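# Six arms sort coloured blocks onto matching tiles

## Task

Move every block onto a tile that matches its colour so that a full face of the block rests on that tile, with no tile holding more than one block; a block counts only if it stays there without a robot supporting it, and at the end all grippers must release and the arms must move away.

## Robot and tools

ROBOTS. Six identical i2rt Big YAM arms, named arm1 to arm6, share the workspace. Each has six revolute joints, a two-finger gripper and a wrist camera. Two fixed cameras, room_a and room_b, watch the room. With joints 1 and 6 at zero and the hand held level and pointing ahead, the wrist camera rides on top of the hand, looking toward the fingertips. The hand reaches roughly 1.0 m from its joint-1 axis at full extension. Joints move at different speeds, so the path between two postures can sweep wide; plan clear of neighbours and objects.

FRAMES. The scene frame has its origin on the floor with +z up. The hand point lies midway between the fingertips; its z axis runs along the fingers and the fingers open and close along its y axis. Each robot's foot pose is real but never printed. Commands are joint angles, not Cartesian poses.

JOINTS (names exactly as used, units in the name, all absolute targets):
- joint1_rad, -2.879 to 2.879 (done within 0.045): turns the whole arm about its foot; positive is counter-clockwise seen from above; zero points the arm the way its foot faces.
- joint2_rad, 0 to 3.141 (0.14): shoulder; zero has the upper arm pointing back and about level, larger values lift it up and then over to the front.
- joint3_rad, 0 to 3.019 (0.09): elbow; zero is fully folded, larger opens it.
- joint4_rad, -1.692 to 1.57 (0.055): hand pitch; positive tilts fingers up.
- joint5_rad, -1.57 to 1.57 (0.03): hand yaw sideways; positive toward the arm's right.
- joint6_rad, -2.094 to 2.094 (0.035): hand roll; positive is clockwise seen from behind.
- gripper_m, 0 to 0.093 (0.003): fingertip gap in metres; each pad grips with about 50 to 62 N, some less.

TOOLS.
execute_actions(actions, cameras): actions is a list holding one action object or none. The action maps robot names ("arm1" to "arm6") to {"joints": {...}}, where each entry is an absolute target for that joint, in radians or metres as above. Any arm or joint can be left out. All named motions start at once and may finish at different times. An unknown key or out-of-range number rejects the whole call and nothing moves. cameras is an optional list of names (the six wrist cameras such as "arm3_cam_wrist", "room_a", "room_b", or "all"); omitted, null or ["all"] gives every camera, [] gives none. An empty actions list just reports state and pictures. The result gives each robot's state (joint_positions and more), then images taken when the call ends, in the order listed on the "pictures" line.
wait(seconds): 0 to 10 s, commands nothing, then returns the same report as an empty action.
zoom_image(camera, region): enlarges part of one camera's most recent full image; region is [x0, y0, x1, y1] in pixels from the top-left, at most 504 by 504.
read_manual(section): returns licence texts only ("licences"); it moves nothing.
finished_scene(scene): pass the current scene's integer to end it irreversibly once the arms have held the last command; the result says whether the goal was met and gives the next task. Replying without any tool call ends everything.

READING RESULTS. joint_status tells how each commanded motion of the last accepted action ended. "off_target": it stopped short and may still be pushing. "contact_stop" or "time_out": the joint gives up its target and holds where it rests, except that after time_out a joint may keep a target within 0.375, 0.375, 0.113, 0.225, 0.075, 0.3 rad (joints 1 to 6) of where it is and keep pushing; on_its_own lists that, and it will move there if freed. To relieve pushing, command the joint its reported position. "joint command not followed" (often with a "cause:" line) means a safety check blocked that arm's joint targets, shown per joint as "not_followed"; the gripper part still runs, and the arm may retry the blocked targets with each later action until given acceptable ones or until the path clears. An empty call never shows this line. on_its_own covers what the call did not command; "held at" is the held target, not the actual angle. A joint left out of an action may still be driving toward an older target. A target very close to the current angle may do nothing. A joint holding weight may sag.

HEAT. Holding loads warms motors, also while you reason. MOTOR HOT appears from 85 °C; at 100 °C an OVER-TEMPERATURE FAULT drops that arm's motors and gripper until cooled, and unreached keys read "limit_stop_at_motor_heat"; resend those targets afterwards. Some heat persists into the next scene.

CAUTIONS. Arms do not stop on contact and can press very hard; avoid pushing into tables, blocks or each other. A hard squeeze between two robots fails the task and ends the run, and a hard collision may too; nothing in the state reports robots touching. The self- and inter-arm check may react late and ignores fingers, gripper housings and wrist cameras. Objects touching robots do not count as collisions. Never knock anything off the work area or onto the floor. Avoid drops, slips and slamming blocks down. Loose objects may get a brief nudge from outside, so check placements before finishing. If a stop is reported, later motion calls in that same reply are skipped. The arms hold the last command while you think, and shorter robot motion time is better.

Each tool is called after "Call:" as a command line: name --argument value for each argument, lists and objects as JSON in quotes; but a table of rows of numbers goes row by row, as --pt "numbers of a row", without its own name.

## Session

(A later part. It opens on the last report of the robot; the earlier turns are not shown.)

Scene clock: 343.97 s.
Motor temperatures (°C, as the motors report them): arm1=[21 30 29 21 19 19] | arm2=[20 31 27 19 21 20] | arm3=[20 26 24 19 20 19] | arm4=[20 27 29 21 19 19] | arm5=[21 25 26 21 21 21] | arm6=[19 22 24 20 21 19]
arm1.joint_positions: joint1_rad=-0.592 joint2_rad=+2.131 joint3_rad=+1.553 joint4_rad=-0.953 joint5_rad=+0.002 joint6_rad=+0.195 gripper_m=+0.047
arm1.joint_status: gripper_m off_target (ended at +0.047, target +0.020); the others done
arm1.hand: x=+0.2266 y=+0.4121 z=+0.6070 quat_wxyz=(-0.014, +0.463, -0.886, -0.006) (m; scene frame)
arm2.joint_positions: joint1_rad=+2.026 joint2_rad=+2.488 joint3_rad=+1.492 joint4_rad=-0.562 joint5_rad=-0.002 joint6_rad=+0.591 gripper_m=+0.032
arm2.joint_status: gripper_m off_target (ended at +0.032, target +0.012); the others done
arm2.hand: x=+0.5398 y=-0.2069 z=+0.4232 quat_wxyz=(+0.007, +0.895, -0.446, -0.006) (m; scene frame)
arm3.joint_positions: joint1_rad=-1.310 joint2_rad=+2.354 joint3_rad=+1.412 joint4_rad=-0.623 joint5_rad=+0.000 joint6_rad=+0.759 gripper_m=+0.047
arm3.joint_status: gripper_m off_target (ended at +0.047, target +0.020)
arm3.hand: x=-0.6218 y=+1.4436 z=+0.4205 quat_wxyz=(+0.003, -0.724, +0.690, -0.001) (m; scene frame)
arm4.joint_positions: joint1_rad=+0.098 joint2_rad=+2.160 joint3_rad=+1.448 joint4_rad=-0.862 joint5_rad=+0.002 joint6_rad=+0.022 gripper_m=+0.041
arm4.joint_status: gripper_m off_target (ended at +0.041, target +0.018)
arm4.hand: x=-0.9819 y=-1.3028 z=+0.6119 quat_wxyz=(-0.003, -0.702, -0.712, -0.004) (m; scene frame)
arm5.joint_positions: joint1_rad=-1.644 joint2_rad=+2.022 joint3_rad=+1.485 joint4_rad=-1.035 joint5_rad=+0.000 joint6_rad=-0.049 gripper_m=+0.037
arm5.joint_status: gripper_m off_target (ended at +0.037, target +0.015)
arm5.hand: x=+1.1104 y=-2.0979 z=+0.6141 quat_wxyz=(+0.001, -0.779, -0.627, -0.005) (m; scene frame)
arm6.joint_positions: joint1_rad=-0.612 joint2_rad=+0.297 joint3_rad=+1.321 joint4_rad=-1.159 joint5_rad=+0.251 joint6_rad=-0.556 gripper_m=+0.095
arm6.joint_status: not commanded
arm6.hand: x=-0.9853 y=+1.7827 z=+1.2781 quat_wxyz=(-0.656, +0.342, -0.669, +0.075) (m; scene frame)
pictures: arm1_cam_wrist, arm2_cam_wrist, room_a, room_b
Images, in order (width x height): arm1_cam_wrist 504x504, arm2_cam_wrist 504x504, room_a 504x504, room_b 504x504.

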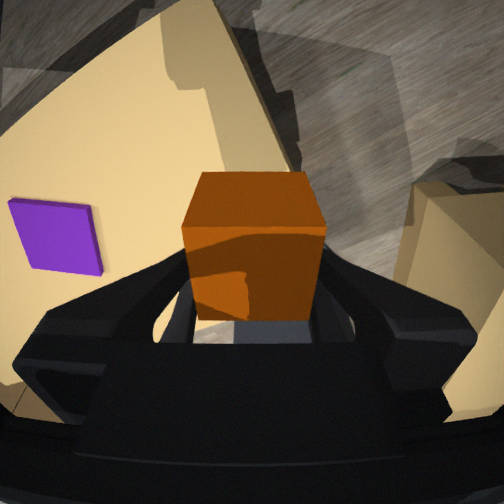

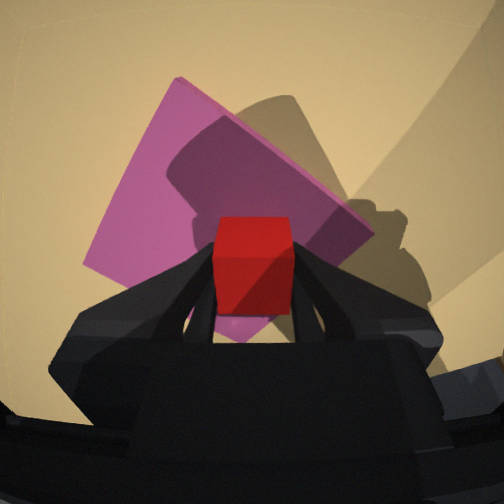

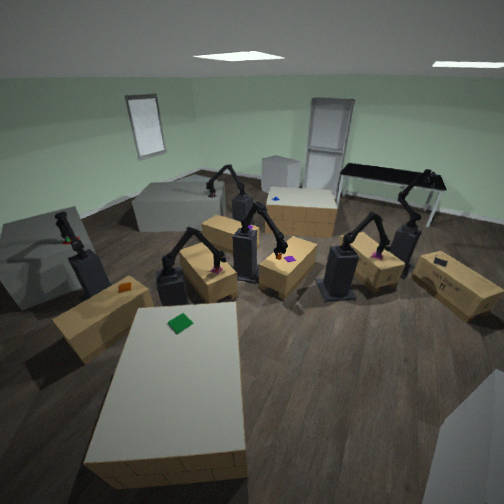

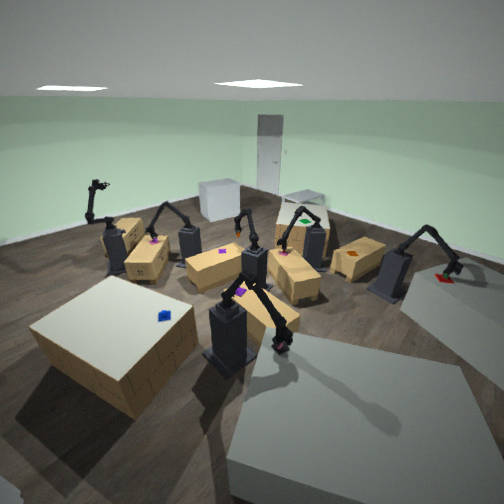

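Call:
execute_actions --actions '[{"arm1":{"joints":{"joint1_rad":-0.75}},"arm2":{"joints":{"joint1_rad":1.85,"joint2_rad":1.89,"joint3_rad":1.51,"joint4_rad":-1.16,"joint6_rad":0.0}},"arm3":{"joints":{"joint1_rad":-1.1,"joint2_rad":1.75,"joint3_rad":1.43,"joint4_rad":-1.23,"joint6_rad":0.0}},"arm4":{"joints":{"joint1_rad":1.2,"joint2_rad":1.95,"joint3_rad":1.455,"joint4_rad":-1.07}},"arm5":{"joints":{"joint1_rad":-0.5,"joint2_rad":1.6,"joint3_rad":1.25,"joint4_rad":-1.21,"joint6_rad":0.0}}}]' --cameras '["arm2_cam_wrist","arm3_cam_wrist","arm4_cam_wrist","arm5_cam_wrist","room_a","room_b"]'

Scene clock: 395.17 s.
Motor temperatures (°C, as the motors report them): arm1=[21 30 29 21 19 19] | arm2=[20 30 27 19 21 20] | arm3=[20 26 24 19 20 19] | arm4=[20 27 29 21 19 19] | arm5=[21 26 26 21 21 21] | arm6=[19 22 24 20 21 19]
arm1.joint_positions: joint1_rad=-0.750 joint2_rad=+2.131 joint3_rad=+1.553 joint4_rad=-0.953 joint5_rad=+0.001 joint6_rad=+0.195 gripper_m=+0.047
arm1.joint_status: all done
arm1.hand: x=+0.3117 y=+0.3664 z=+0.6077 quat_wxyz=(-0.015, +0.391, -0.920, -0.005) (m; scene frame)
arm2.joint_positions: joint1_rad=+1.845 joint2_rad=+1.882 joint3_rad=+1.495 joint4_rad=-1.146 joint5_rad=+0.000 joint6_rad=+0.010 gripper_m=+0.032
arm2.joint_status: all done
arm2.hand: x=+0.5920 y=-0.1131 z=+0.7621 quat_wxyz=(+0.000, +0.966, -0.259, -0.019) (m; scene frame)
arm3.joint_positions: joint1_rad=-1.104 joint2_rad=+1.764 joint3_rad=+1.413 joint4_rad=-1.222 joint5_rad=-0.001 joint6_rad=+0.013 gripper_m=+0.047
arm3.joint_status: all done
arm3.hand: x=-0.6588 y=+1.3289 z=+0.7361 quat_wxyz=(+0.001, -0.960, +0.281, -0.006) (m; scene frame)
arm4.joint_positions: joint1_rad=+1.204 joint2_rad=+1.940 joint3_rad=+1.450 joint4_rad=-1.053 joint5_rad=-0.001 joint6_rad=+0.023 gripper_m=+0.041
arm4.joint_status: all done
arm4.hand: x=-0.4891 y=-0.9615 z=+0.7393 quat_wxyz=(-0.020, -0.224, -0.974, +0.001) (m; scene frame)
arm5.joint_positions: joint1_rad=-0.493 joint2_rad=+1.607 joint3_rad=+1.252 joint4_rad=-1.195 joint5_rad=+0.000 joint6_rad=-0.012 gripper_m=+0.037
arm5.joint_status: all done
arm5.hand: x=+1.6218 y=-1.8378 z=+0.7467 quat_wxyz=(-0.011, -0.329, -0.944, -0.002) (m; scene frame)
arm6.joint_positions: joint1_rad=-0.612 joint2_rad=+0.297 joint3_rad=+1.321 joint4_rad=-1.159 joint5_rad=+0.251 joint6_rad=-0.556 gripper_m=+0.095
arm6.joint_status: not commanded
arm6.hand: x=-0.9853 y=+1.7827 z=+1.2781 quat_wxyz=(-0.656, +0.342, -0.669, +0.075) (m; scene frame)
pictures: arm2_cam_wrist, arm3_cam_wrist, arm4_cam_wrist, arm5_cam_wrist, room_a, room_b
Images, in order (width x height): arm2_cam_wrist 504x504, arm3_cam_wrist 504x504, arm4_cam_wrist 504x504, arm5_cam_wrist 504x504, room_a 504x504, room_b 504x504.

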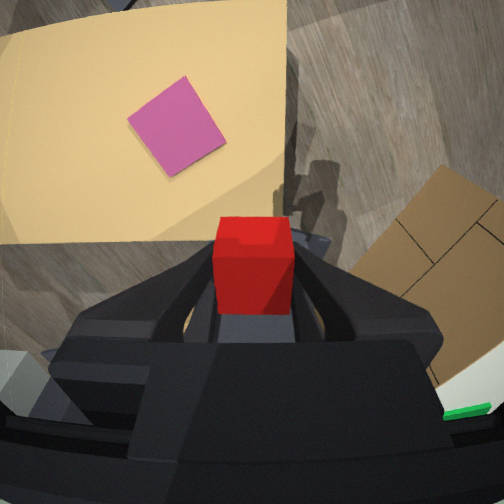

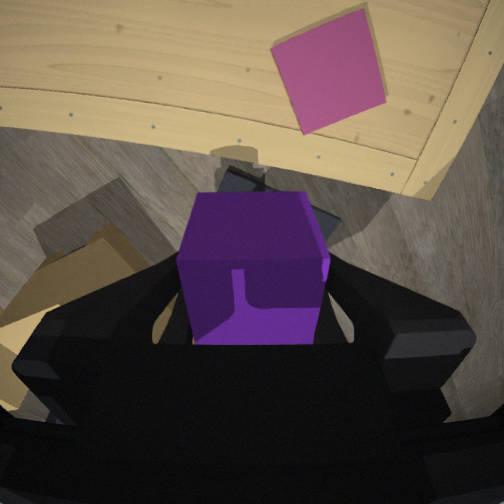

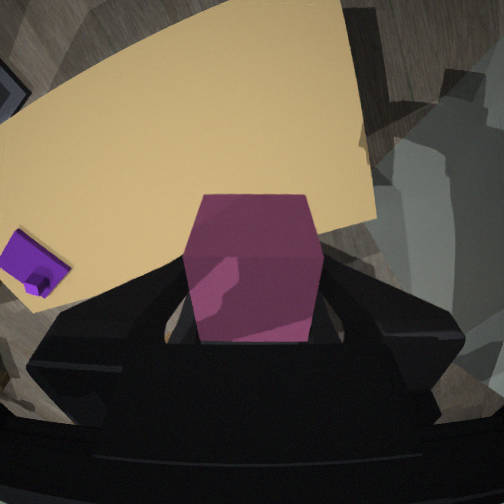

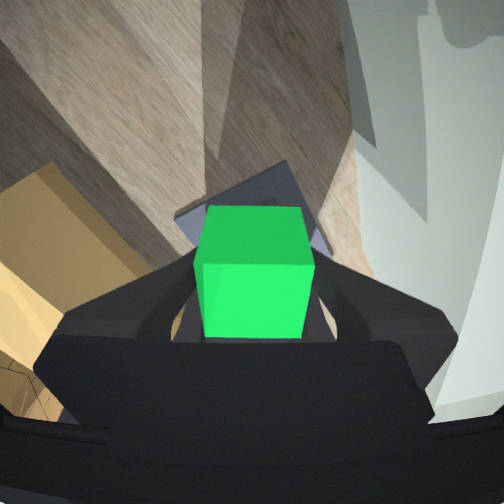

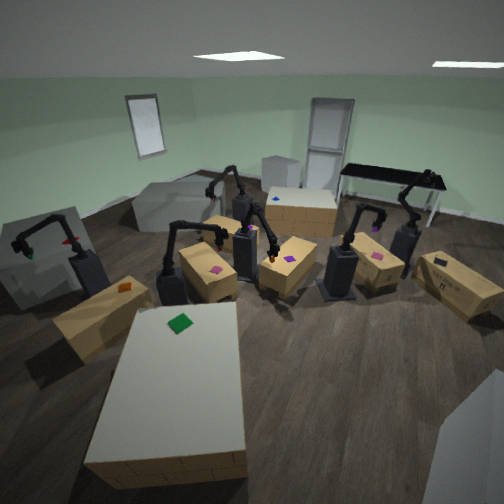

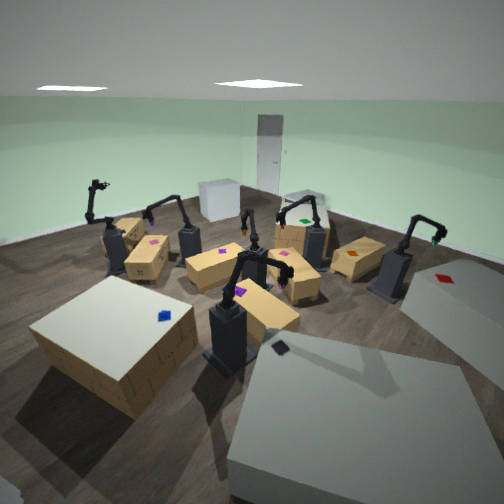

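Call:
execute_actions --actions '[{"arm1":{"joints":{"joint1_rad":-2.195,"joint2_rad":2.335,"joint3_rad":1.47,"joint4_rad":-0.695,"joint6_rad":-0.45}},"arm2":{"joints":{"joint1_rad":-2.158,"joint2_rad":1.45,"joint3_rad":1.16,"joint4_rad":-1.27}},"arm3":{"joints":{"joint1_rad":1.31,"joint2_rad":1.94,"joint3_rad":1.665,"joint4_rad":-1.27}},"arm4":{"joints":{"joint1_rad":1.94,"joint2_rad":2.60,"joint3_rad":1.77,"joint4_rad":-0.72}},"arm5":{"joints":{"joint1_rad":1.42,"joint2_rad":2.295,"joint3_rad":1.635,"joint4_rad":-0.875}}}]' --cameras '["arm1_cam_wrist","arm2_cam_wrist","arm3_cam_wrist","arm4_cam_wrist","arm5_cam_wrist","room_a"]'

Scene clock: 443.60 s.
Motor temperatures (°C, as the motors report them): arm1=[21 30 29 21 19 19] | arm2=[20 30 28 19 21 20] | arm3=[20 26 25 19 20 19] | arm4=[20 27 30 21 19 19] | arm5=[21 25 26 20 21 21] | arm6=[19 22 24 20 21 19]
arm1.joint_positions: joint1_rad=-2.203 joint2_rad=+2.329 joint3_rad=+1.470 joint4_rad=-0.691 joint5_rad=+0.002 joint6_rad=-0.443 gripper_m=+0.047
arm1.joint_status: all done
arm1.hand: x=+0.5078 y=-0.4055 z=+0.4800 quat_wxyz=(-0.010, -0.006, -1.000, +0.011) (m; scene frame)
arm2.joint_positions: joint1_rad=-2.158 joint2_rad=+1.452 joint3_rad=+1.164 joint4_rad=-1.255 joint5_rad=+0.000 joint6_rad=+0.008 gripper_m=+0.032
arm2.joint_status: all done
arm2.hand: x=+1.1654 y=-0.7999 z=+0.8460 quat_wxyz=(-0.012, -0.638, -0.770, +0.013) (m; scene frame)
arm3.joint_positions: joint1_rad=+1.313 joint2_rad=+1.971 joint3_rad=+1.637 joint4_rad=-1.263 joint5_rad=+0.000 joint6_rad=+0.011 gripper_m=+0.047
arm3.joint_status: all done
arm3.hand: x=-0.0511 y=+0.4917 z=+0.7123 quat_wxyz=(+0.006, -0.602, -0.798, -0.011) (m; scene frame)
arm4.joint_positions: joint1_rad=+1.934 joint2_rad=+2.591 joint3_rad=+1.756 joint4_rad=-0.724 joint5_rad=-0.003 joint6_rad=+0.023 gripper_m=+0.041
arm4.joint_status: all done
arm4.hand: x=-0.3895 y=-0.5369 z=+0.4482 quat_wxyz=(-0.011, +0.138, -0.990, -0.001) (m; scene frame)
arm5.joint_positions: joint1_rad=+1.423 joint2_rad=+2.315 joint3_rad=+1.619 joint4_rad=-0.875 joint5_rad=-0.001 joint6_rad=-0.010 gripper_m=+0.037
arm5.joint_status: all done
arm5.hand: x=+1.4678 y=-0.9549 z=+0.4969 quat_wxyz=(-0.004, +0.582, -0.813, -0.002) (m; scene frame)
arm6.joint_positions: joint1_rad=-0.612 joint2_rad=+0.297 joint3_rad=+1.321 joint4_rad=-1.159 joint5_rad=+0.251 joint6_rad=-0.556 gripper_m=+0.095
arm6.joint_status: not commanded
arm6.hand: x=-0.9853 y=+1.7827 z=+1.2781 quat_wxyz=(-0.656, +0.342, -0.669, +0.075) (m; scene frame)
pictures: arm1_cam_wrist, arm2_cam_wrist, arm3_cam_wrist, arm4_cam_wrist, arm5_cam_wrist, room_a
Images, in order (width x height): arm1_cam_wrist 504x504, arm2_cam_wrist 504x504, arm3_cam_wrist 504x504, arm4_cam_wrist 504x504, arm5_cam_wrist 504x504, room_a 504x504.

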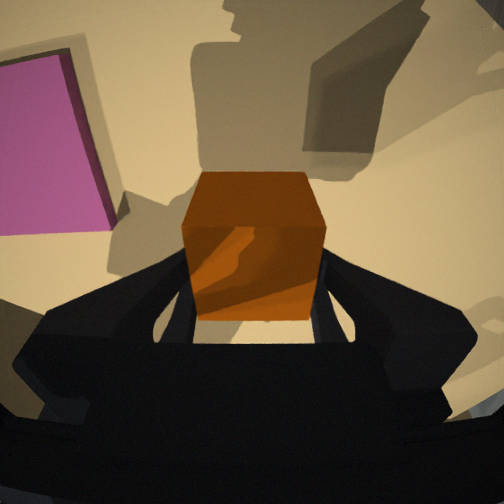

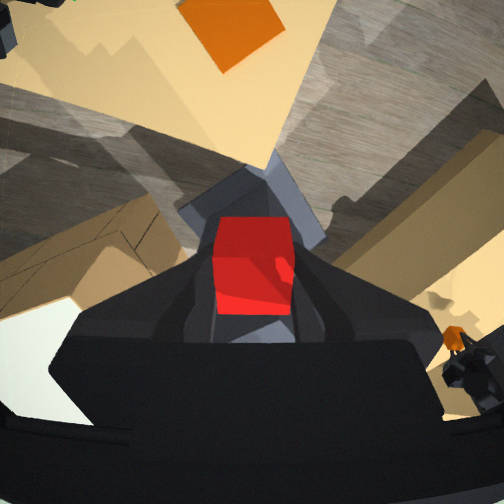

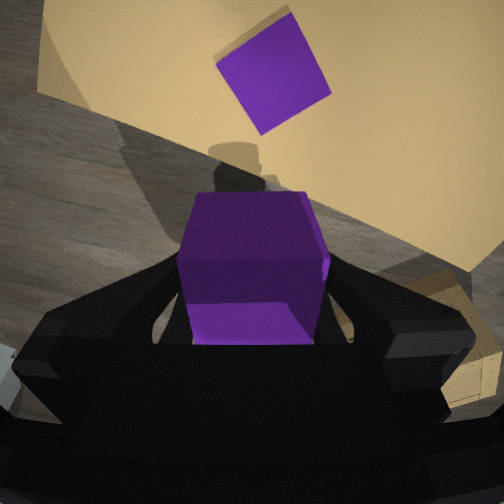

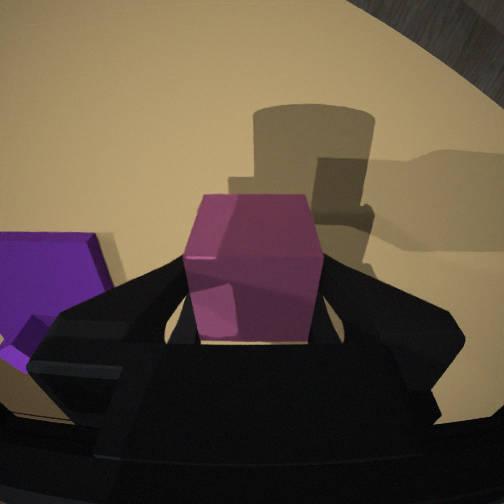

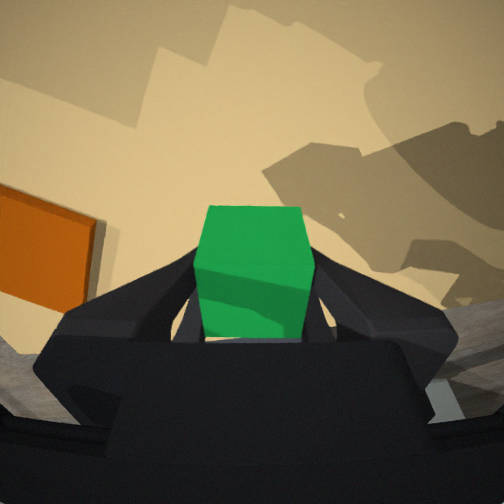

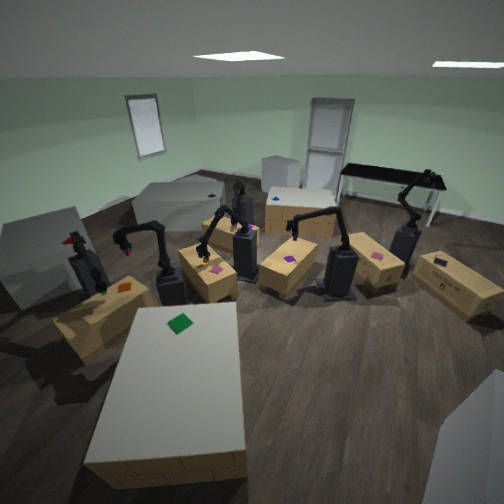

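Call:
execute_actions --actions '[{"arm1":{"joints":{"joint2_rad":2.424,"joint4_rad":-0.625}},"arm2":{"joints":{"joint1_rad":-2.115,"joint2_rad":2.41,"joint3_rad":1.46,"joint4_rad":-0.565,"joint6_rad":0.17}},"arm3":{"joints":{"joint1_rad":1.268,"joint2_rad":2.395,"joint3_rad":1.675,"joint4_rad":-0.80}},"arm4":{"joints":{"joint2_rad":2.665,"joint4_rad":-0.675,"joint6_rad":-0.53}},"arm5":{"joints":{"joint2_rad":2.437,"joint4_rad":-0.73,"joint6_rad":0.64}}}]' --cameras '["arm1_cam_wrist","arm2_cam_wrist","arm3_cam_wrist","arm4_cam_wrist","arm5_cam_wrist"]'

Scene clock: 487.27 s.
Motor temperatures (°C, as the motors report them): arm1=[21 30 28 21 19 19] | arm2=[20 29 28 19 21 20] | arm3=[20 27 26 19 20 19] | arm4=[20 29 29 21 19 19] | arm5=[21 27 26 20 21 21] | arm6=[19 22 24 20 21 19]
arm1.joint_positions: joint1_rad=-2.203 joint2_rad=+2.421 joint3_rad=+1.469 joint4_rad=-0.631 joint5_rad=+0.002 joint6_rad=-0.443 gripper_m=+0.047
arm1.joint_status: all done
arm1.hand: x=+0.4937 y=-0.3989 z=+0.4289 quat_wxyz=(+0.004, -0.005, -1.000, +0.004) (m; scene frame)
arm2.joint_positions: joint1_rad=-2.122 joint2_rad=+2.437 joint3_rad=+1.443 joint4_rad=-0.581 joint5_rad=+0.000 joint6_rad=+0.161 gripper_m=+0.032
arm2.joint_status: all done
arm2.hand: x=+1.2119 y=-0.9407 z=+0.4450 quat_wxyz=(+0.000, -0.681, -0.732, +0.003) (m; scene frame)
arm3.joint_positions: joint1_rad=+1.266 joint2_rad=+2.422 joint3_rad=+1.647 joint4_rad=-0.808 joint5_rad=+0.001 joint6_rad=+0.010 gripper_m=+0.047
arm3.joint_status: all done
arm3.hand: x=-0.0664 y=+0.4505 z=+0.4464 quat_wxyz=(+0.001, -0.620, -0.784, -0.006) (m; scene frame)
arm4.joint_positions: joint1_rad=+1.934 joint2_rad=+2.653 joint3_rad=+1.756 joint4_rad=-0.691 joint5_rad=-0.003 joint6_rad=-0.521 gripper_m=+0.041
arm4.joint_status: all done
arm4.hand: x=-0.4052 y=-0.5419 z=+0.4106 quat_wxyz=(+0.003, +0.399, -0.917, +0.001) (m; scene frame)
arm5.joint_positions: joint1_rad=+1.423 joint2_rad=+2.468 joint3_rad=+1.619 joint4_rad=-0.746 joint5_rad=-0.002 joint6_rad=+0.627 gripper_m=+0.037
arm5.joint_status: all done
arm5.hand: x=+1.4636 y=-0.9683 z=+0.4057 quat_wxyz=(+0.004, +0.298, -0.955, +0.007) (m; scene frame)
arm6.joint_positions: joint1_rad=-0.612 joint2_rad=+0.297 joint3_rad=+1.321 joint4_rad=-1.159 joint5_rad=+0.251 joint6_rad=-0.556 gripper_m=+0.095
arm6.joint_status: not commanded
arm6.hand: x=-0.9853 y=+1.7827 z=+1.2781 quat_wxyz=(-0.656, +0.342, -0.669, +0.075) (m; scene frame)
pictures: arm1_cam_wrist, arm2_cam_wrist, arm3_cam_wrist, arm4_cam_wrist, arm5_cam_wrist
Images, in order (width x height): arm1_cam_wrist 504x504, arm2_cam_wrist 504x504, arm3_cam_wrist 504x504, arm4_cam_wrist 504x504, arm5_cam_wrist 504x504.

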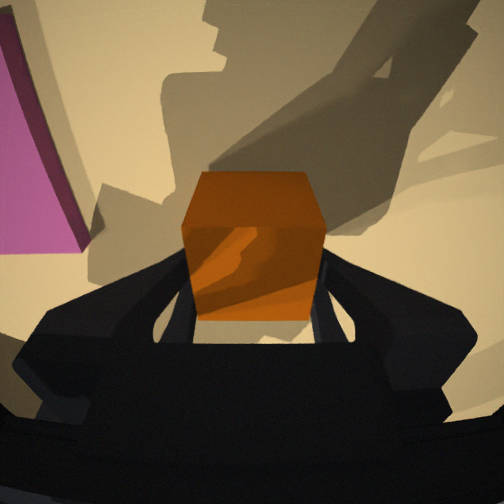

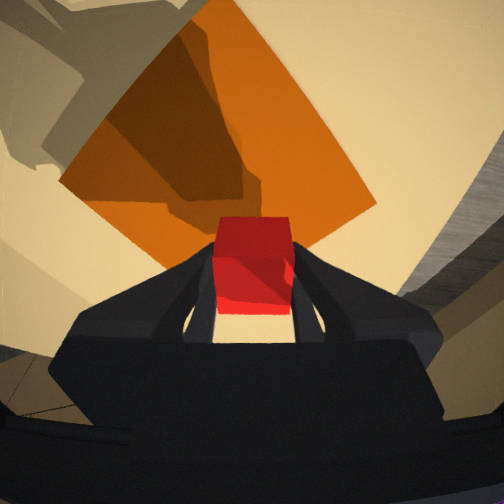

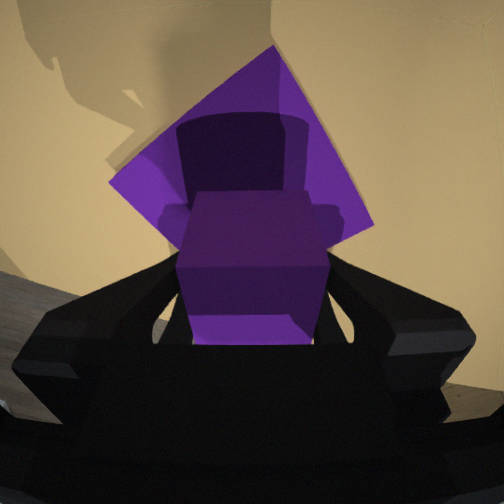

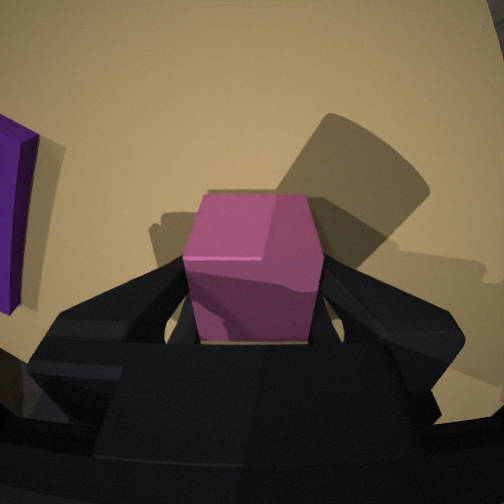

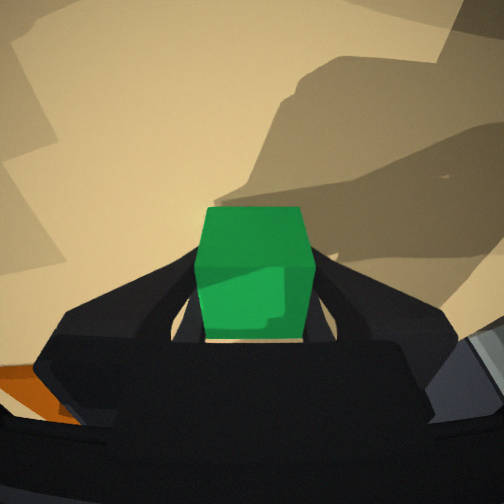

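Call:
execute_actions --actions '[{"arm1":{"joints":{"gripper_m":0.093}},"arm2":{"joints":{"joint2_rad":2.486,"joint4_rad":-0.528}},"arm3":{"joints":{"joint2_rad":2.478,"joint3_rad":1.705,"joint4_rad":-0.765}},"arm4":{"joints":{"gripper_m":0.093}},"arm5":{"joints":{"gripper_m":0.093}}}]' --cameras '["arm1_cam_wrist","arm2_cam_wrist","arm3_cam_wrist","arm4_cam_wrist","arm5_cam_wrist"]'

Scene clock: 505.87 s.
Motor temperatures (°C, as the motors report them): arm1=[21 31 28 21 19 19] | arm2=[20 30 27 19 21 20] | arm3=[20 27 26 19 20 19] | arm4=[20 29 29 21 19 19] | arm5=[21 27 26 20 21 21] | arm6=[19 22 24 20 21 19]
arm1.joint_positions: joint1_rad=-2.203 joint2_rad=+2.421 joint3_rad=+1.469 joint4_rad=-0.631 joint5_rad=+0.002 joint6_rad=-0.443 gripper_m=+0.093
arm1.joint_status: all done
arm1.hand: x=+0.4937 y=-0.3989 z=+0.4289 quat_wxyz=(+0.004, -0.005, -1.000, +0.004) (m; scene frame)
arm2.joint_positions: joint1_rad=-2.122 joint2_rad=+2.476 joint3_rad=+1.443 joint4_rad=-0.543 joint5_rad=+0.000 joint6_rad=+0.161 gripper_m=+0.032
arm2.joint_status: all done
arm2.hand: x=+1.2105 y=-0.9352 z=+0.4236 quat_wxyz=(+0.000, -0.681, -0.732, +0.003) (m; scene frame)
arm3.joint_positions: joint1_rad=+1.267 joint2_rad=+2.475 joint3_rad=+1.681 joint4_rad=-0.769 joint5_rad=+0.002 joint6_rad=+0.009 gripper_m=+0.047
arm3.joint_status: all done
arm3.hand: x=-0.0637 y=+0.4412 z=+0.4235 quat_wxyz=(-0.007, -0.620, -0.785, +0.000) (m; scene frame)
arm4.joint_positions: joint1_rad=+1.934 joint2_rad=+2.653 joint3_rad=+1.756 joint4_rad=-0.691 joint5_rad=-0.003 joint6_rad=-0.521 gripper_m=+0.093
arm4.joint_status: all done
arm4.hand: x=-0.4052 y=-0.5419 z=+0.4106 quat_wxyz=(+0.003, +0.400, -0.917, +0.001) (m; scene frame)
arm5.joint_positions: joint1_rad=+1.423 joint2_rad=+2.467 joint3_rad=+1.619 joint4_rad=-0.746 joint5_rad=-0.002 joint6_rad=+0.629 gripper_m=+0.093
arm5.joint_status: all done
arm5.hand: x=+1.4637 y=-0.9681 z=+0.4061 quat_wxyz=(+0.004, +0.297, -0.955, +0.006) (m; scene frame)
arm6.joint_positions: joint1_rad=-0.612 joint2_rad=+0.297 joint3_rad=+1.321 joint4_rad=-1.159 joint5_rad=+0.251 joint6_rad=-0.556 gripper_m=+0.095
arm6.joint_status: not commanded
arm6.hand: x=-0.9853 y=+1.7827 z=+1.2781 quat_wxyz=(-0.656, +0.342, -0.669, +0.075) (m; scene frame)
pictures: arm1_cam_wrist, arm2_cam_wrist, arm3_cam_wrist, arm4_cam_wrist, arm5_cam_wrist
Images, in order (width x height): arm1_cam_wrist 504x504, arm2_cam_wrist 504x504, arm3_cam_wrist 504x504, arm4_cam_wrist 504x504, arm5_cam_wrist 504x504.

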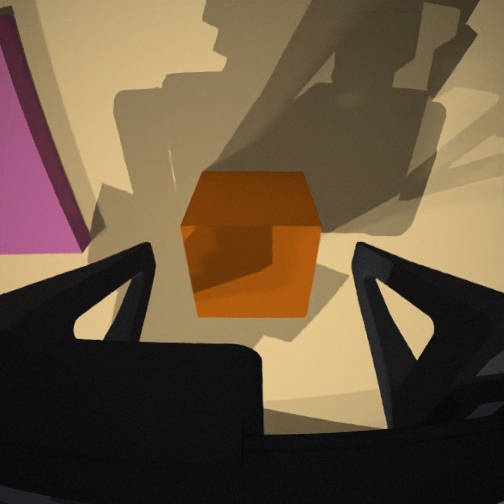

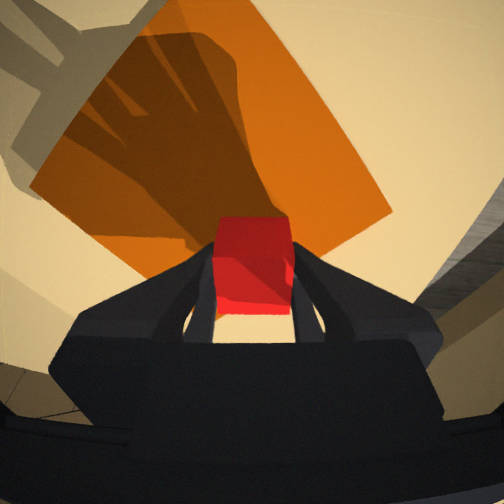

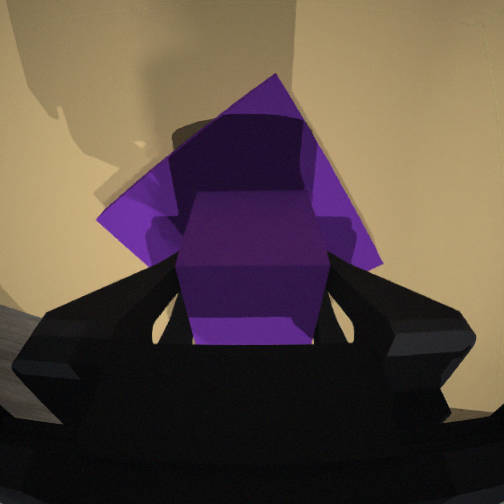

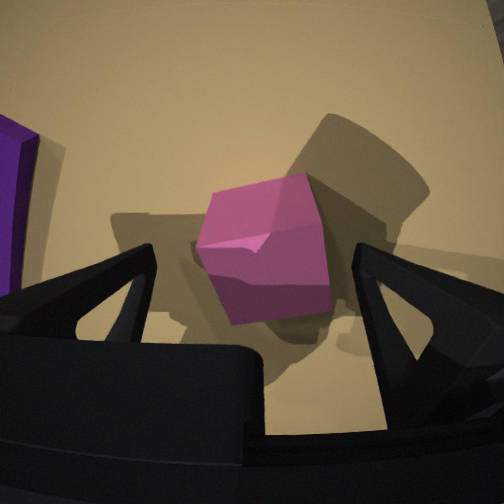

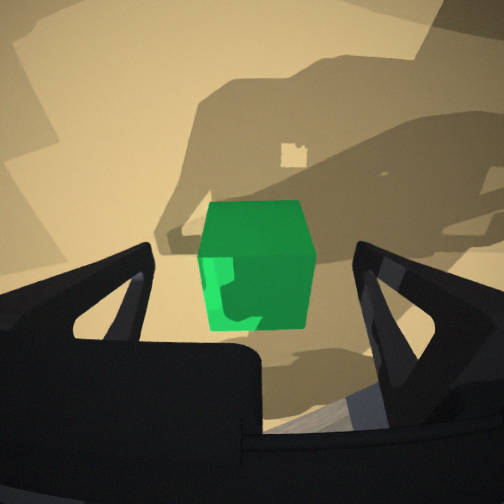

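Call:
execute_actions --actions '[{"arm1":{"joints":{"joint2_rad":1.65,"joint3_rad":1.0,"joint4_rad":-0.92}},"arm2":{"joints":{"joint2_rad":2.478,"gripper_m":0.093}},"arm3":{"joints":{"joint2_rad":2.488}},"arm4":{"joints":{"joint2_rad":2.0,"joint3_rad":1.6,"joint4_rad":-1.18}},"arm5":{"joints":{"joint2_rad":1.645,"joint3_rad":0.905,"joint4_rad":-0.836}}}]' --cameras '["arm2_cam_wrist","arm3_cam_wrist","arm4_cam_wrist","arm5_cam_wrist","room_a"]'

Scene clock: 539.57 s.
Motor temperatures (°C, as the motors report them): arm1=[21 31 28 21 19 19] | arm2=[20 30 27 19 21 20] | arm3=[20 27 25 19 20 19] | arm4=[20 29 29 21 19 19] | arm5=[21 28 26 20 21 21] | arm6=[19 22 24 20 21 19]
arm1.joint_positions: joint1_rad=-2.203 joint2_rad=+1.634 joint3_rad=+1.006 joint4_rad=-0.914 joint5_rad=+0.002 joint6_rad=-0.443 gripper_m=+0.093
arm1.joint_status: all done
arm1.hand: x=+0.3668 y=-0.3345 z=+0.6891 quat_wxyz=(-0.014, -0.005, -1.000, +0.013) (m; scene frame)
arm2.joint_positions: joint1_rad=-2.122 joint2_rad=+2.476 joint3_rad=+1.443 joint4_rad=-0.543 joint5_rad=+0.000 joint6_rad=+0.161 gripper_m=+0.093
arm2.joint_status: all done
arm2.hand: x=+1.2105 y=-0.9352 z=+0.4236 quat_wxyz=(+0.000, -0.682, -0.732, +0.003) (m; scene frame)
arm3.joint_positions: joint1_rad=+1.267 joint2_rad=+2.475 joint3_rad=+1.681 joint4_rad=-0.769 joint5_rad=+0.002 joint6_rad=+0.009 gripper_m=+0.047
arm3.joint_status: all done
arm3.hand: x=-0.0637 y=+0.4412 z=+0.4235 quat_wxyz=(-0.007, -0.620, -0.785, +0.000) (m; scene frame)
arm4.joint_positions: joint1_rad=+1.934 joint2_rad=+1.996 joint3_rad=+1.591 joint4_rad=-1.164 joint5_rad=-0.003 joint6_rad=-0.521 gripper_m=+0.093
arm4.joint_status: all done
arm4.hand: x=-0.4387 y=-0.5507 z=+0.7575 quat_wxyz=(-0.007, +0.400, -0.917, +0.002) (m; scene frame)
arm5.joint_positions: joint1_rad=+1.423 joint2_rad=+1.652 joint3_rad=+0.906 joint4_rad=-0.824 joint5_rad=-0.002 joint6_rad=+0.629 gripper_m=+0.093
arm5.joint_status: all done
arm5.hand: x=+1.3942 y=-1.1636 z=+0.6201 quat_wxyz=(-0.004, +0.298, -0.955, -0.004) (m; scene frame)
arm6.joint_positions: joint1_rad=-0.612 joint2_rad=+0.297 joint3_rad=+1.321 joint4_rad=-1.159 joint5_rad=+0.251 joint6_rad=-0.556 gripper_m=+0.095
arm6.joint_status: not commanded
arm6.hand: x=-0.9853 y=+1.7827 z=+1.2781 quat_wxyz=(-0.656, +0.342, -0.669, +0.075) (m; scene frame)
pictures: arm2_cam_wrist, arm3_cam_wrist, arm4_cam_wrist, arm5_cam_wrist, room_a
Images, in order (width x height): arm2_cam_wrist 504x504, arm3_cam_wrist 504x504, arm4_cam_wrist 504x504, arm5_cam_wrist 504x504, room_a 504x504.

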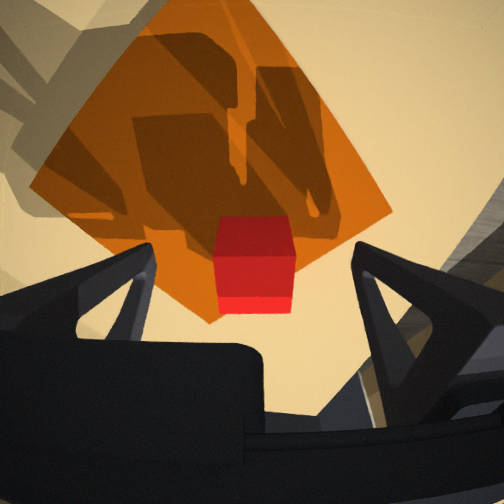

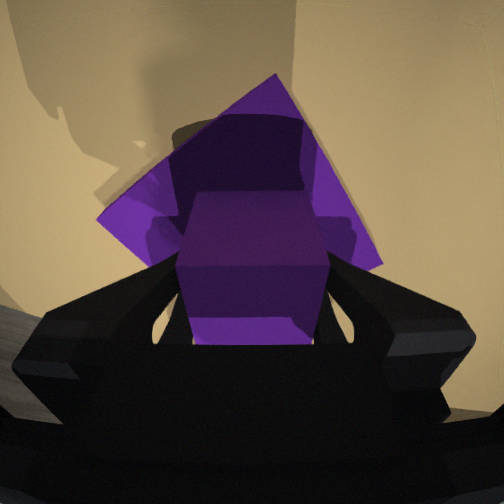

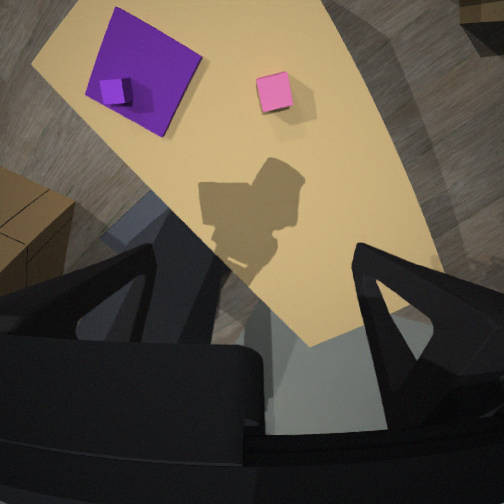

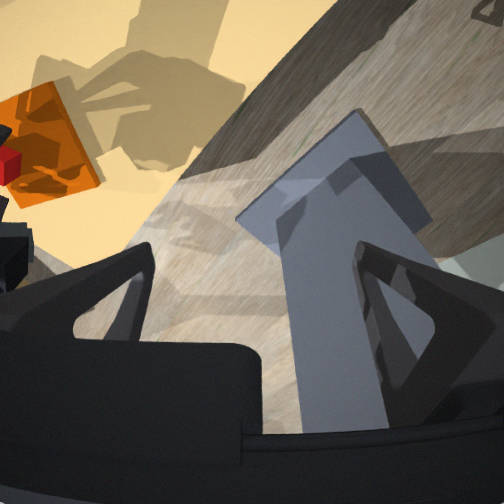

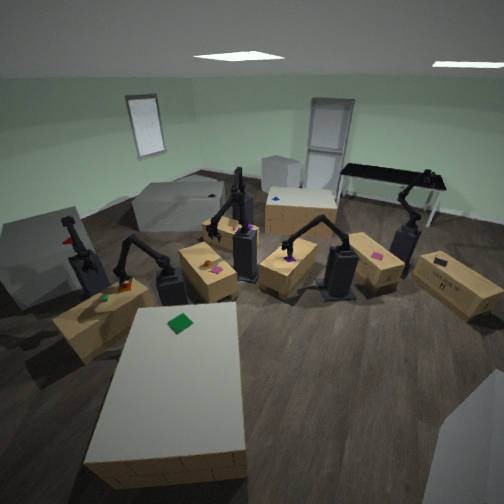

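Call:
zoom_image --camera "arm4_cam_wrist" --region '[60, 0, 320, 150]'

Region (60, 0, 320, 150) of arm4_cam_wrist's 504x504 image, scaled by 1.938, with more detail than that image has; it fills the top 291 rows of this view, and the rest is white.

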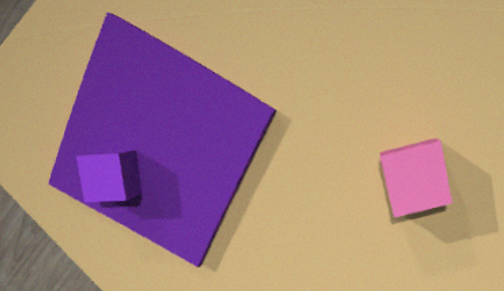

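Call:
execute_actions --actions '[{"arm1":{"joints":{"joint1_rad":-1.3,"joint2_rad":1.25,"joint3_rad":1.0,"joint4_rad":-1.32,"joint6_rad":0.0}},"arm2":{"joints":{"joint1_rad":-1.769,"joint2_rad":2.39,"joint3_rad":1.955,"joint4_rad":-1.11,"joint6_rad":0.0}},"arm3":{"joints":{"joint2_rad":2.475,"gripper_m":0.093}},"arm4":{"joints":{"joint1_rad":2.27,"joint2_rad":2.525,"joint3_rad":1.48,"joint4_rad":-0.52,"joint6_rad":-0.27}},"arm5":{"joints":{"joint1_rad":1.843,"joint2_rad":1.3,"joint3_rad":0.95,"joint4_rad":-1.22,"joint6_rad":0.0}}}]' --cameras '["arm2_cam_wrist","arm3_cam_wrist","arm4_cam_wrist","arm5_cam_wrist","room_a"]'

Scene clock: 596.57 s.
Motor temperatures (°C, as the motors report them): arm1=[21 28 29 21 19 19] | arm2=[20 31 27 19 21 20] | arm3=[20 27 25 19 20 19] | arm4=[20 29 31 21 19 19] | arm5=[21 25 26 20 21 21] | arm6=[19 22 24 20 21 19]
arm1.joint_positions: joint1_rad=-1.301 joint2_rad=+1.241 joint3_rad=+1.001 joint4_rad=-1.311 joint5_rad=+0.001 joint6_rad=-0.008 gripper_m=+0.093
arm1.joint_status: all done
arm1.hand: x=+0.2865 y=+0.0025 z=+0.8254 quat_wxyz=(-0.010, +0.226, -0.974, +0.004) (m; scene frame)
arm2.joint_positions: joint1_rad=-1.774 joint2_rad=+2.389 joint3_rad=+1.923 joint4_rad=-1.095 joint5_rad=-0.001 joint6_rad=+0.009 gripper_m=+0.093
arm2.joint_status: all done
arm2.hand: x=+1.4606 y=-0.9687 z=+0.6088 quat_wxyz=(-0.005, -0.480, -0.877, +0.007) (m; scene frame)
arm3.joint_positions: joint1_rad=+1.267 joint2_rad=+2.475 joint3_rad=+1.681 joint4_rad=-0.769 joint5_rad=+0.002 joint6_rad=+0.009 gripper_m=+0.093
arm3.joint_status: all done
arm3.hand: x=-0.0637 y=+0.4412 z=+0.4235 quat_wxyz=(-0.007, -0.620, -0.785, +0.000) (m; scene frame)
arm4.joint_positions: joint1_rad=+2.274 joint2_rad=+2.506 joint3_rad=+1.470 joint4_rad=-0.535 joint5_rad=-0.001 joint6_rad=-0.279 gripper_m=+0.093
arm4.joint_status: all done
arm4.hand: x=-0.5497 y=-0.3906 z=+0.4305 quat_wxyz=(-0.005, +0.444, -0.896, +0.003) (m; scene frame)
arm5.joint_positions: joint1_rad=+1.847 joint2_rad=+1.299 joint3_rad=+0.909 joint4_rad=-1.205 joint5_rad=-0.002 joint6_rad=+0.013 gripper_m=+0.093
arm5.joint_status: all done
arm5.hand: x=+1.2319 y=-1.2113 z=+0.7440 quat_wxyz=(+0.004, +0.732, -0.681, +0.008) (m; scene frame)
arm6.joint_positions: joint1_rad=-0.612 joint2_rad=+0.297 joint3_rad=+1.321 joint4_rad=-1.159 joint5_rad=+0.251 joint6_rad=-0.556 gripper_m=+0.095
arm6.joint_status: not commanded
arm6.hand: x=-0.9853 y=+1.7827 z=+1.2781 quat_wxyz=(-0.656, +0.342, -0.669, +0.075) (m; scene frame)
pictures: arm2_cam_wrist, arm3_cam_wrist, arm4_cam_wrist, arm5_cam_wrist, room_a
Images, in order (width x height): arm2_cam_wrist 504x504, arm3_cam_wrist 504x504, arm4_cam_wrist 504x504, arm5_cam_wrist 504x504, room_a 504x504.

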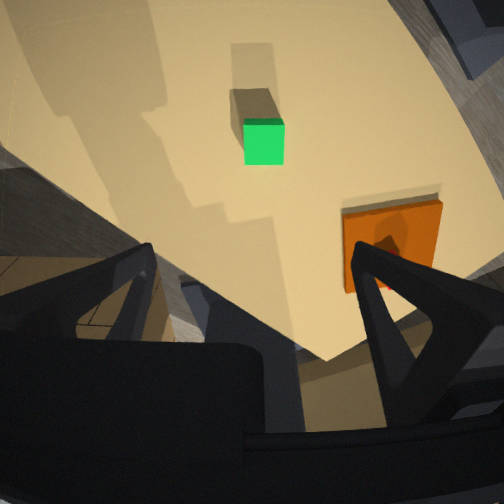

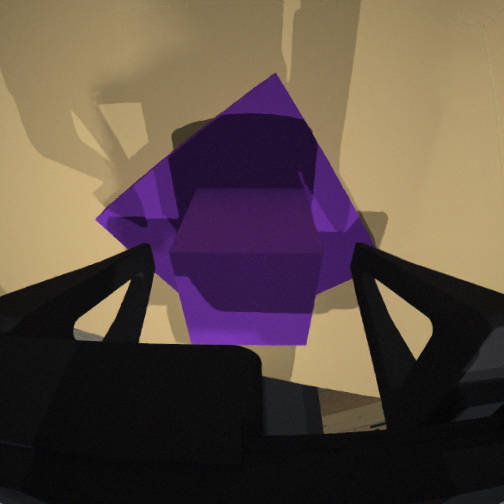

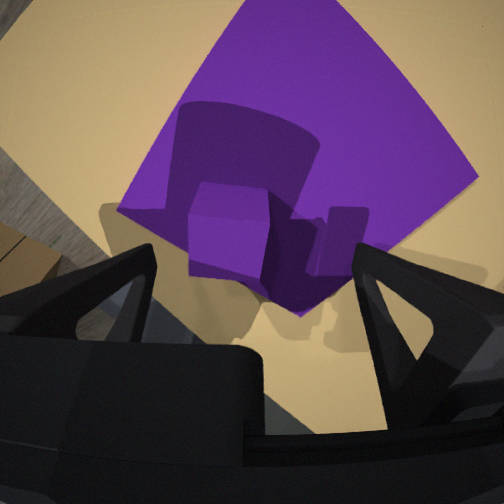

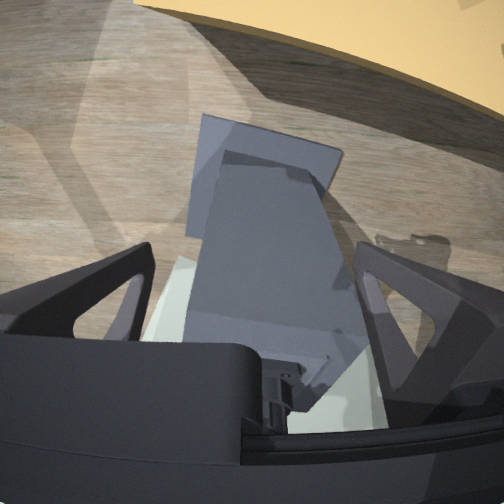

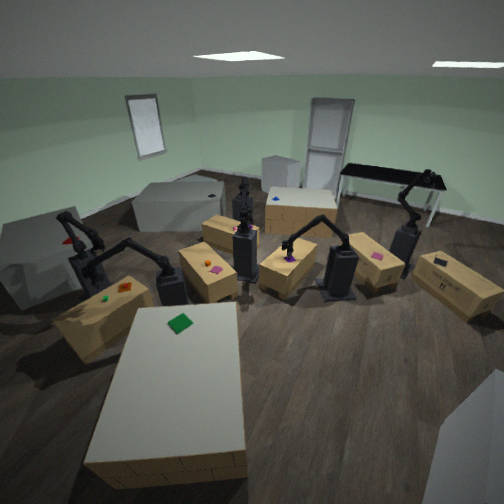

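Call:
execute_actions --actions '[{"arm1":{"joints":{"joint1_rad":-0.3}},"arm2":{"joints":{"joint1_rad":-1.80,"joint2_rad":2.725,"joint3_rad":2.09,"joint4_rad":-0.873}},"arm3":{"joints":{"joint2_rad":1.75,"joint3_rad":1.4,"joint4_rad":-1.15}},"arm4":{"joints":{"joint2_rad":2.576,"joint3_rad":1.54}},"arm5":{"joints":{"joint1_rad":1.82,"joint2_rad":2.35,"joint3_rad":1.66,"joint4_rad":-0.84}}}]' --cameras '["arm2_cam_wrist","arm3_cam_wrist","arm4_cam_wrist","arm5_cam_wrist"]'

Scene clock: 623.70 s.
Motor temperatures (°C, as the motors report them): arm1=[21 27 30 21 19 19] | arm2=[20 32 29 19 21 20] | arm3=[20 28 25 19 20 19] | arm4=[20 29 29 21 19 19] | arm5=[21 25 28 20 21 21] | arm6=[19 22 24 20 21 19]
arm1.joint_positions: joint1_rad=-0.302 joint2_rad=+1.241 joint3_rad=+1.001 joint4_rad=-1.311 joint5_rad=+0.001 joint6_rad=-0.006 gripper_m=+0.093
arm1.joint_status: all done
arm1.hand: x=+0.0228 y=+0.1926 z=+0.8225 quat_wxyz=(-0.005, +0.665, -0.747, -0.001) (m; scene frame)
arm2.joint_positions: joint1_rad=-1.792 joint2_rad=+2.752 joint3_rad=+2.069 joint4_rad=-0.887 joint5_rad=+0.000 joint6_rad=+0.009 gripper_m=+0.093
arm2.joint_status: all done
arm2.hand: x=+1.4526 y=-0.9825 z=+0.4110 quat_wxyz=(-0.001, -0.487, -0.873, +0.005) (m; scene frame)
arm3.joint_positions: joint1_rad=+1.267 joint2_rad=+1.754 joint3_rad=+1.387 joint4_rad=-1.143 joint5_rad=+0.002 joint6_rad=+0.009 gripper_m=+0.093
arm3.joint_status: all done
arm3.hand: x=-0.0915 y=+0.5404 z=+0.7382 quat_wxyz=(-0.028, -0.619, -0.784, +0.016) (m; scene frame)
arm4.joint_positions: joint1_rad=+2.274 joint2_rad=+2.552 joint3_rad=+1.512 joint4_rad=-0.535 joint5_rad=-0.001 joint6_rad=-0.279 gripper_m=+0.093
arm4.joint_status: all done
arm4.hand: x=-0.5451 y=-0.3873 z=+0.4138 quat_wxyz=(-0.004, +0.444, -0.896, +0.003) (m; scene frame)
arm5.joint_positions: joint1_rad=+1.826 joint2_rad=+2.368 joint3_rad=+1.620 joint4_rad=-0.847 joint5_rad=-0.002 joint6_rad=+0.012 gripper_m=+0.093
arm5.joint_status: all done
arm5.hand: x=+1.2227 y=-0.9281 z=+0.4641 quat_wxyz=(+0.004, +0.725, -0.688, +0.008) (m; scene frame)
arm6.joint_positions: joint1_rad=-0.612 joint2_rad=+0.297 joint3_rad=+1.321 joint4_rad=-1.159 joint5_rad=+0.251 joint6_rad=-0.556 gripper_m=+0.095
arm6.joint_status: not commanded
arm6.hand: x=-0.9853 y=+1.7827 z=+1.2781 quat_wxyz=(-0.656, +0.342, -0.669, +0.075) (m; scene frame)
pictures: arm2_cam_wrist, arm3_cam_wrist, arm4_cam_wrist, arm5_cam_wrist
Images, in order (width x height): arm2_cam_wrist 504x504, arm3_cam_wrist 504x504, arm4_cam_wrist 504x504, arm5_cam_wrist 504x504.

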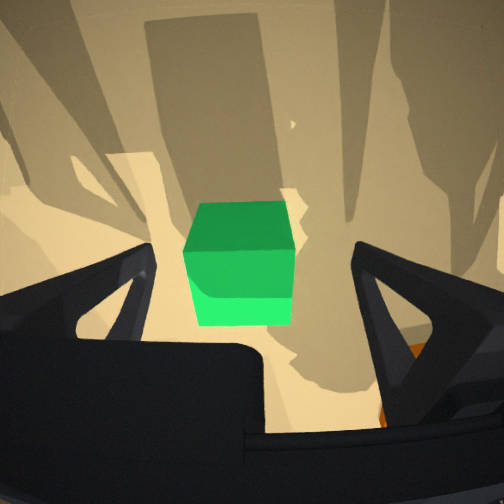

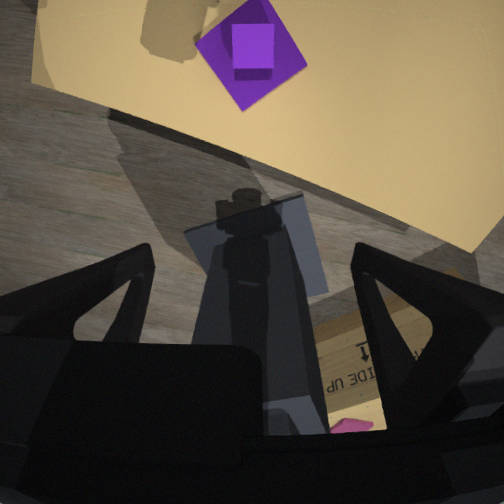

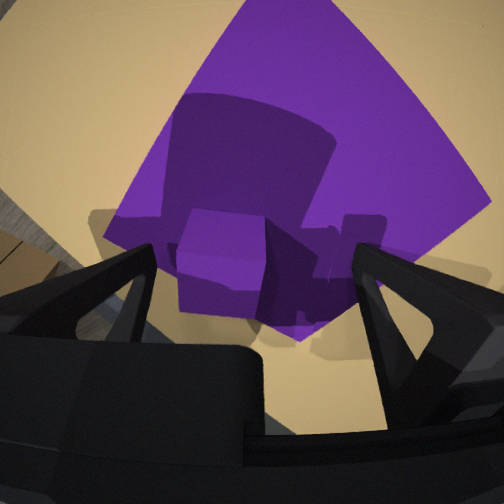

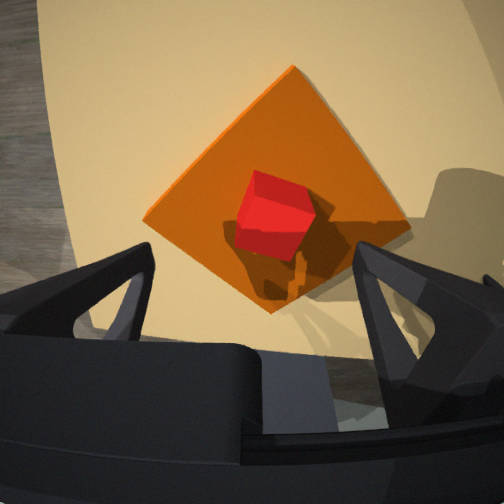

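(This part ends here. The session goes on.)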